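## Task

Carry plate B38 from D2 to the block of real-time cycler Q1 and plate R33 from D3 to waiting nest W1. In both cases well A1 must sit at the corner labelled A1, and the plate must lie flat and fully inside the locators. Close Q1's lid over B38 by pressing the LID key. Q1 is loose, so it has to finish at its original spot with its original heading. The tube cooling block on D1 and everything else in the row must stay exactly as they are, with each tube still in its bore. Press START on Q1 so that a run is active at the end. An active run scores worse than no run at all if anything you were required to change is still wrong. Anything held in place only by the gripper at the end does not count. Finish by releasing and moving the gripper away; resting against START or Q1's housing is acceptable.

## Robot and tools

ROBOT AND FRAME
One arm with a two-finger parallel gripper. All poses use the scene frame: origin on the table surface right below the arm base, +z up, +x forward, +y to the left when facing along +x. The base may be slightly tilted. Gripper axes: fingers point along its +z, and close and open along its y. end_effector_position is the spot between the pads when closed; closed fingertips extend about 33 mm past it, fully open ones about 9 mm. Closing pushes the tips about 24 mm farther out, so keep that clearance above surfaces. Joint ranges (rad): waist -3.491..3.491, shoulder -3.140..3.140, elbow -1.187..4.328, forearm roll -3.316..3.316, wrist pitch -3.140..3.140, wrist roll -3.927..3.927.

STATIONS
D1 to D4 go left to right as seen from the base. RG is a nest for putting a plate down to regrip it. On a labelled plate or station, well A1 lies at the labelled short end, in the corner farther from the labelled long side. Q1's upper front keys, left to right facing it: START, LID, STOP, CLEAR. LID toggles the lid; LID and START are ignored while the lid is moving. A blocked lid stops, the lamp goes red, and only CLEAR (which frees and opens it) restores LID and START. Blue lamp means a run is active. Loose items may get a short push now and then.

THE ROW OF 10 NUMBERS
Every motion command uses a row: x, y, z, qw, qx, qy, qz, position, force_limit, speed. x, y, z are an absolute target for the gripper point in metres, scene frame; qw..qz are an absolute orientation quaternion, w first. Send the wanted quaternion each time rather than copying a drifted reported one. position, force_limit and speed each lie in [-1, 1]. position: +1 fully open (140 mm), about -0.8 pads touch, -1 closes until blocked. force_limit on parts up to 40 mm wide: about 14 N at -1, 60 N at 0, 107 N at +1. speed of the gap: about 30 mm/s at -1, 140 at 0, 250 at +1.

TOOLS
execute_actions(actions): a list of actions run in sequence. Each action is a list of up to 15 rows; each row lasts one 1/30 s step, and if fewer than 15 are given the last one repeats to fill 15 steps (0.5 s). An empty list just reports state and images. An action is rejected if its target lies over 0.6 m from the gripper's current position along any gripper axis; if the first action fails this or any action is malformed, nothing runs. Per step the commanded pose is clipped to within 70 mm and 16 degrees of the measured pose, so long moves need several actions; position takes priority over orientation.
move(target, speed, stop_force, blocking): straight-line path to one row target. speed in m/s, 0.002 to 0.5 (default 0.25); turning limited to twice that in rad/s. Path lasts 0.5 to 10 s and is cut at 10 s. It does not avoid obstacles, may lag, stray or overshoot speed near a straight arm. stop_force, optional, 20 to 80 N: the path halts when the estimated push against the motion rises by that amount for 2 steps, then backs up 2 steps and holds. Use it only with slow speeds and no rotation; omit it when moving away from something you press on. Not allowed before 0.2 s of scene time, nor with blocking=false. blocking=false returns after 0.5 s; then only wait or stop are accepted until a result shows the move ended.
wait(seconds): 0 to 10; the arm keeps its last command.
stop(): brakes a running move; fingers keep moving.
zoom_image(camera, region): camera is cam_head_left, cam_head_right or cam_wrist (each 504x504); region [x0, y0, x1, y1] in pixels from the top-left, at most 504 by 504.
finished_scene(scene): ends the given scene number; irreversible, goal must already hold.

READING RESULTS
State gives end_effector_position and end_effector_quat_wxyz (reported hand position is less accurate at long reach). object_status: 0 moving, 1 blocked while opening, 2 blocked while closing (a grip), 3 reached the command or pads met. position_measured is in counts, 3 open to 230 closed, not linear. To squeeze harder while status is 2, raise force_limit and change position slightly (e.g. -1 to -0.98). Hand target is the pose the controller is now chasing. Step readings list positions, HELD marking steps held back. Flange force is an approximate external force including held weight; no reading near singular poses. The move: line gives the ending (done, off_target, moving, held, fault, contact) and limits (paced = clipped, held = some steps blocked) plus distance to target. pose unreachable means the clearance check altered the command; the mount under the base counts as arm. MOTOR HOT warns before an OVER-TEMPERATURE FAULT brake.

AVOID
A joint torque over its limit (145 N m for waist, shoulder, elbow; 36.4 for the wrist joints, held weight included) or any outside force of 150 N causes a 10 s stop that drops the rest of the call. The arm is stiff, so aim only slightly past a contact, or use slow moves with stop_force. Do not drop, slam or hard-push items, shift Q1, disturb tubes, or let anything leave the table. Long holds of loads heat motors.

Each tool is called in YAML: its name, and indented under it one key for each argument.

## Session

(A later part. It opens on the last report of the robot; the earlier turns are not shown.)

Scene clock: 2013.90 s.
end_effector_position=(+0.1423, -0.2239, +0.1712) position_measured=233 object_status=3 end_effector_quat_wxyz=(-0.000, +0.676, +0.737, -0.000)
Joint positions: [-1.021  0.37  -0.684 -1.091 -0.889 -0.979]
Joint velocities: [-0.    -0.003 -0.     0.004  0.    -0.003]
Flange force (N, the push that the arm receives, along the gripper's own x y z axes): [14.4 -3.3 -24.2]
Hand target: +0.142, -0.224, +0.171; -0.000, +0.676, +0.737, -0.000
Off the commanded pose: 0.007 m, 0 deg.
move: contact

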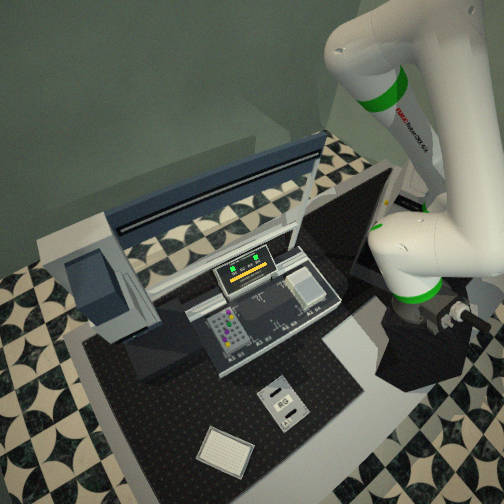

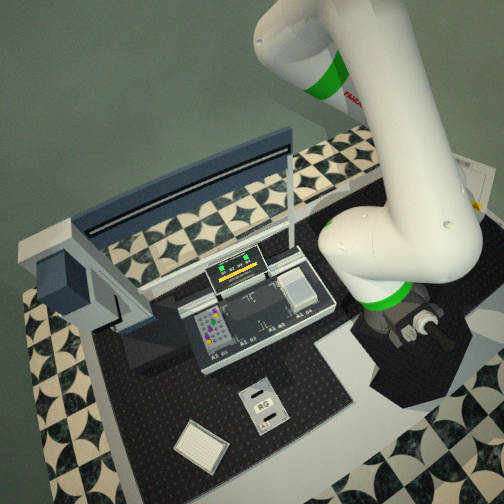

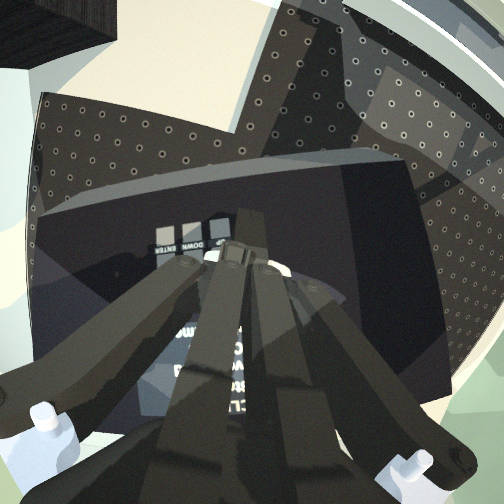

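execute_actions:
  actions:
    - [[0.1424,-0.2236,0.1718,0,0.6756,0.7373,0,-1,0,1],[0.1428,-0.2225,0.1735,0,0.6756,0.7373,0,-1,0,1],[0.1434,-0.2205,0.1765,0,0.6756,0.7373,0,-1,0,1],[0.1443,-0.2178,0.1805,0,0.6756,0.7373,0,-1,0,1],[0.1454,-0.2143,0.1855,0,0.6756,0.7373,0,-1,0,1],[0.1467,-0.2103,0.191,0,0.6756,0.7373,0,-1,0,1],[0.148,-0.206,0.197,0,0.6756,0.7373,0,-1,0,1],[0.1493,-0.2017,0.203,0,0.6756,0.7373,0,-1,0,1],[0.1506,-0.1975,0.209,0,0.6756,0.7373,0,-1,0,1],[0.1518,-0.1935,0.2145,0,0.6756,0.7373,0,-1,0,1],[0.1529,-0.19,0.2195,0,0.6756,0.7373,0,1,0,1],[0.1538,-0.187,0.2237,0,0.6756,0.7373,0,1,0,1],[0.1544,-0.185,0.2268,0,0.6756,0.7373,0,1,0,1],[0.1548,-0.1836,0.229,0,0.6756,0.7373,0,1,0,1],[0.155,-0.183,0.23,0,0.6756,0.7373,0,1,0,1]]

wait:
  seconds: 0.5

Scene clock: 2026.03 s.
end_effector_position=(+0.1515, -0.1900, +0.2162) position_measured=192 object_status=0 end_effector_quat_wxyz=(+0.001, +0.675, +0.738, +0.001)
Joint positions: [-1.046  0.148 -0.772 -0.992 -0.971 -1.112]
Joint velocities: [-0.064 -0.613 -0.186  0.279 -0.263 -0.405]
Flange force (N, the push that the arm receives, along the gripper's own x y z axes): [0.9 -10.6 -4.4]
Hand target: +0.154, -0.184, +0.227; +0.000, +0.675, +0.737, +0.001
Off the commanded pose: 0.016 m, 0 deg.
Step readings (end_effector_position):
0: (+0.1423, -0.2236, +0.1713)
1: (+0.1423, -0.2236, +0.1714)
2: (+0.1424, -0.2235, +0.1717)
4: (+0.1430, -0.2222, +0.1741)
8: (+0.1454, -0.2130, +0.1860)
15: end_effector_position above

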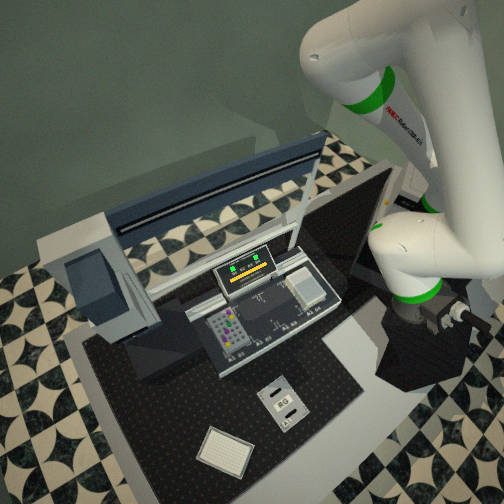

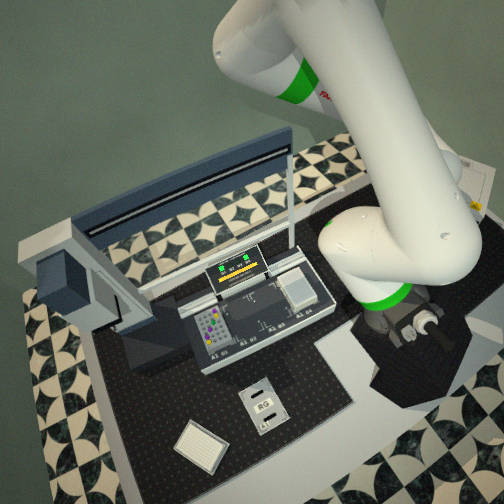

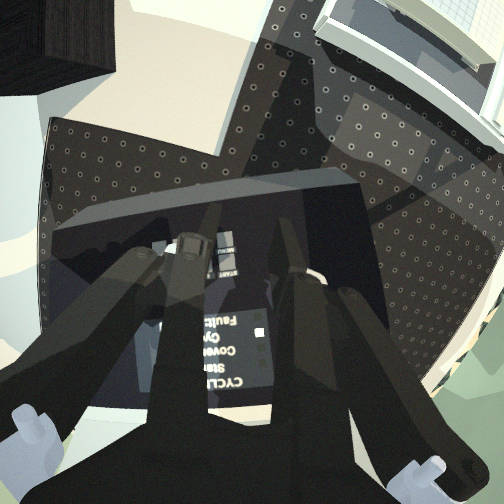

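Scene clock: 2026.53 s.
end_effector_position=(+0.1537, -0.1835, +0.2268) position_measured=3 object_status=0 end_effector_quat_wxyz=(+0.000, +0.675, +0.737, +0.001)
Joint positions: [-1.051  0.093 -0.787 -0.966 -0.995 -1.15 ]
Joint velocities: [-0.001  0.     0.    -0.     0.    -0.   ]
Flange force (N, the push that the arm receives, along the gripper's own x y z axes): [6.1 -4.6 -6.3]
Hand target: +0.154, -0.184, +0.227; +0.000, +0.675, +0.737, +0.001
Off the commanded pose: 0.003 m, 0 deg.
wait: 0.50 s; no rest

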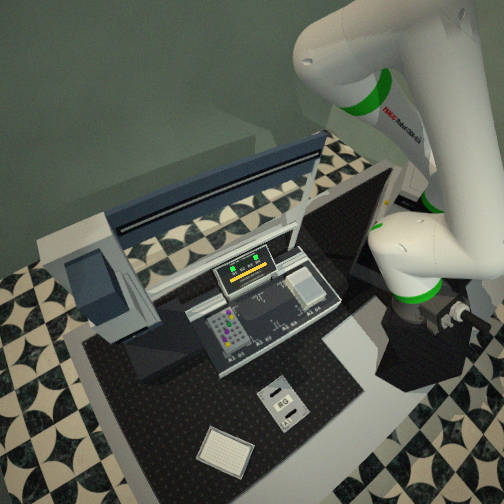

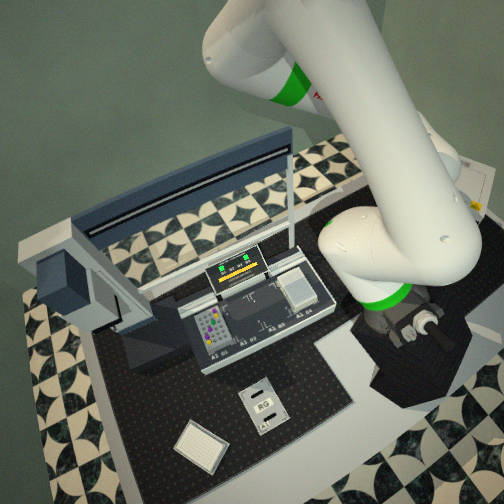

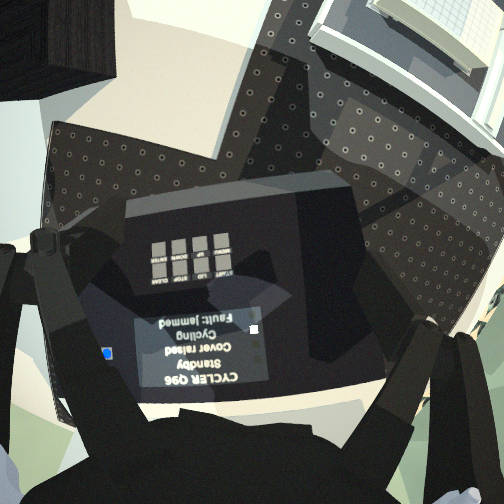

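zoom_image:
  camera: "cam_head_right"
  region: [150, 240, 350, 490]

Region (150, 240, 350, 490) of cam_head_right's 504x504 image, scaled by 2.016, with more detail than that image has; it fills the left 403 columns of this view, and the rest is white.

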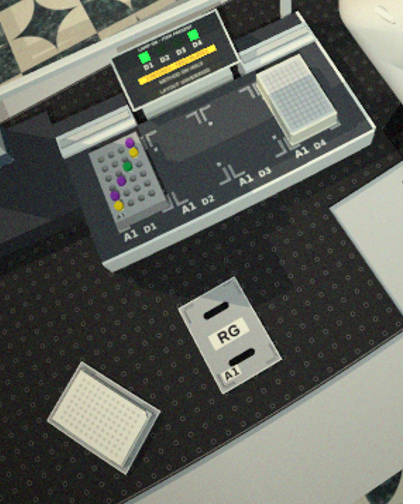

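finished_scene:
  scene: 1

The scene is finished: the task was done.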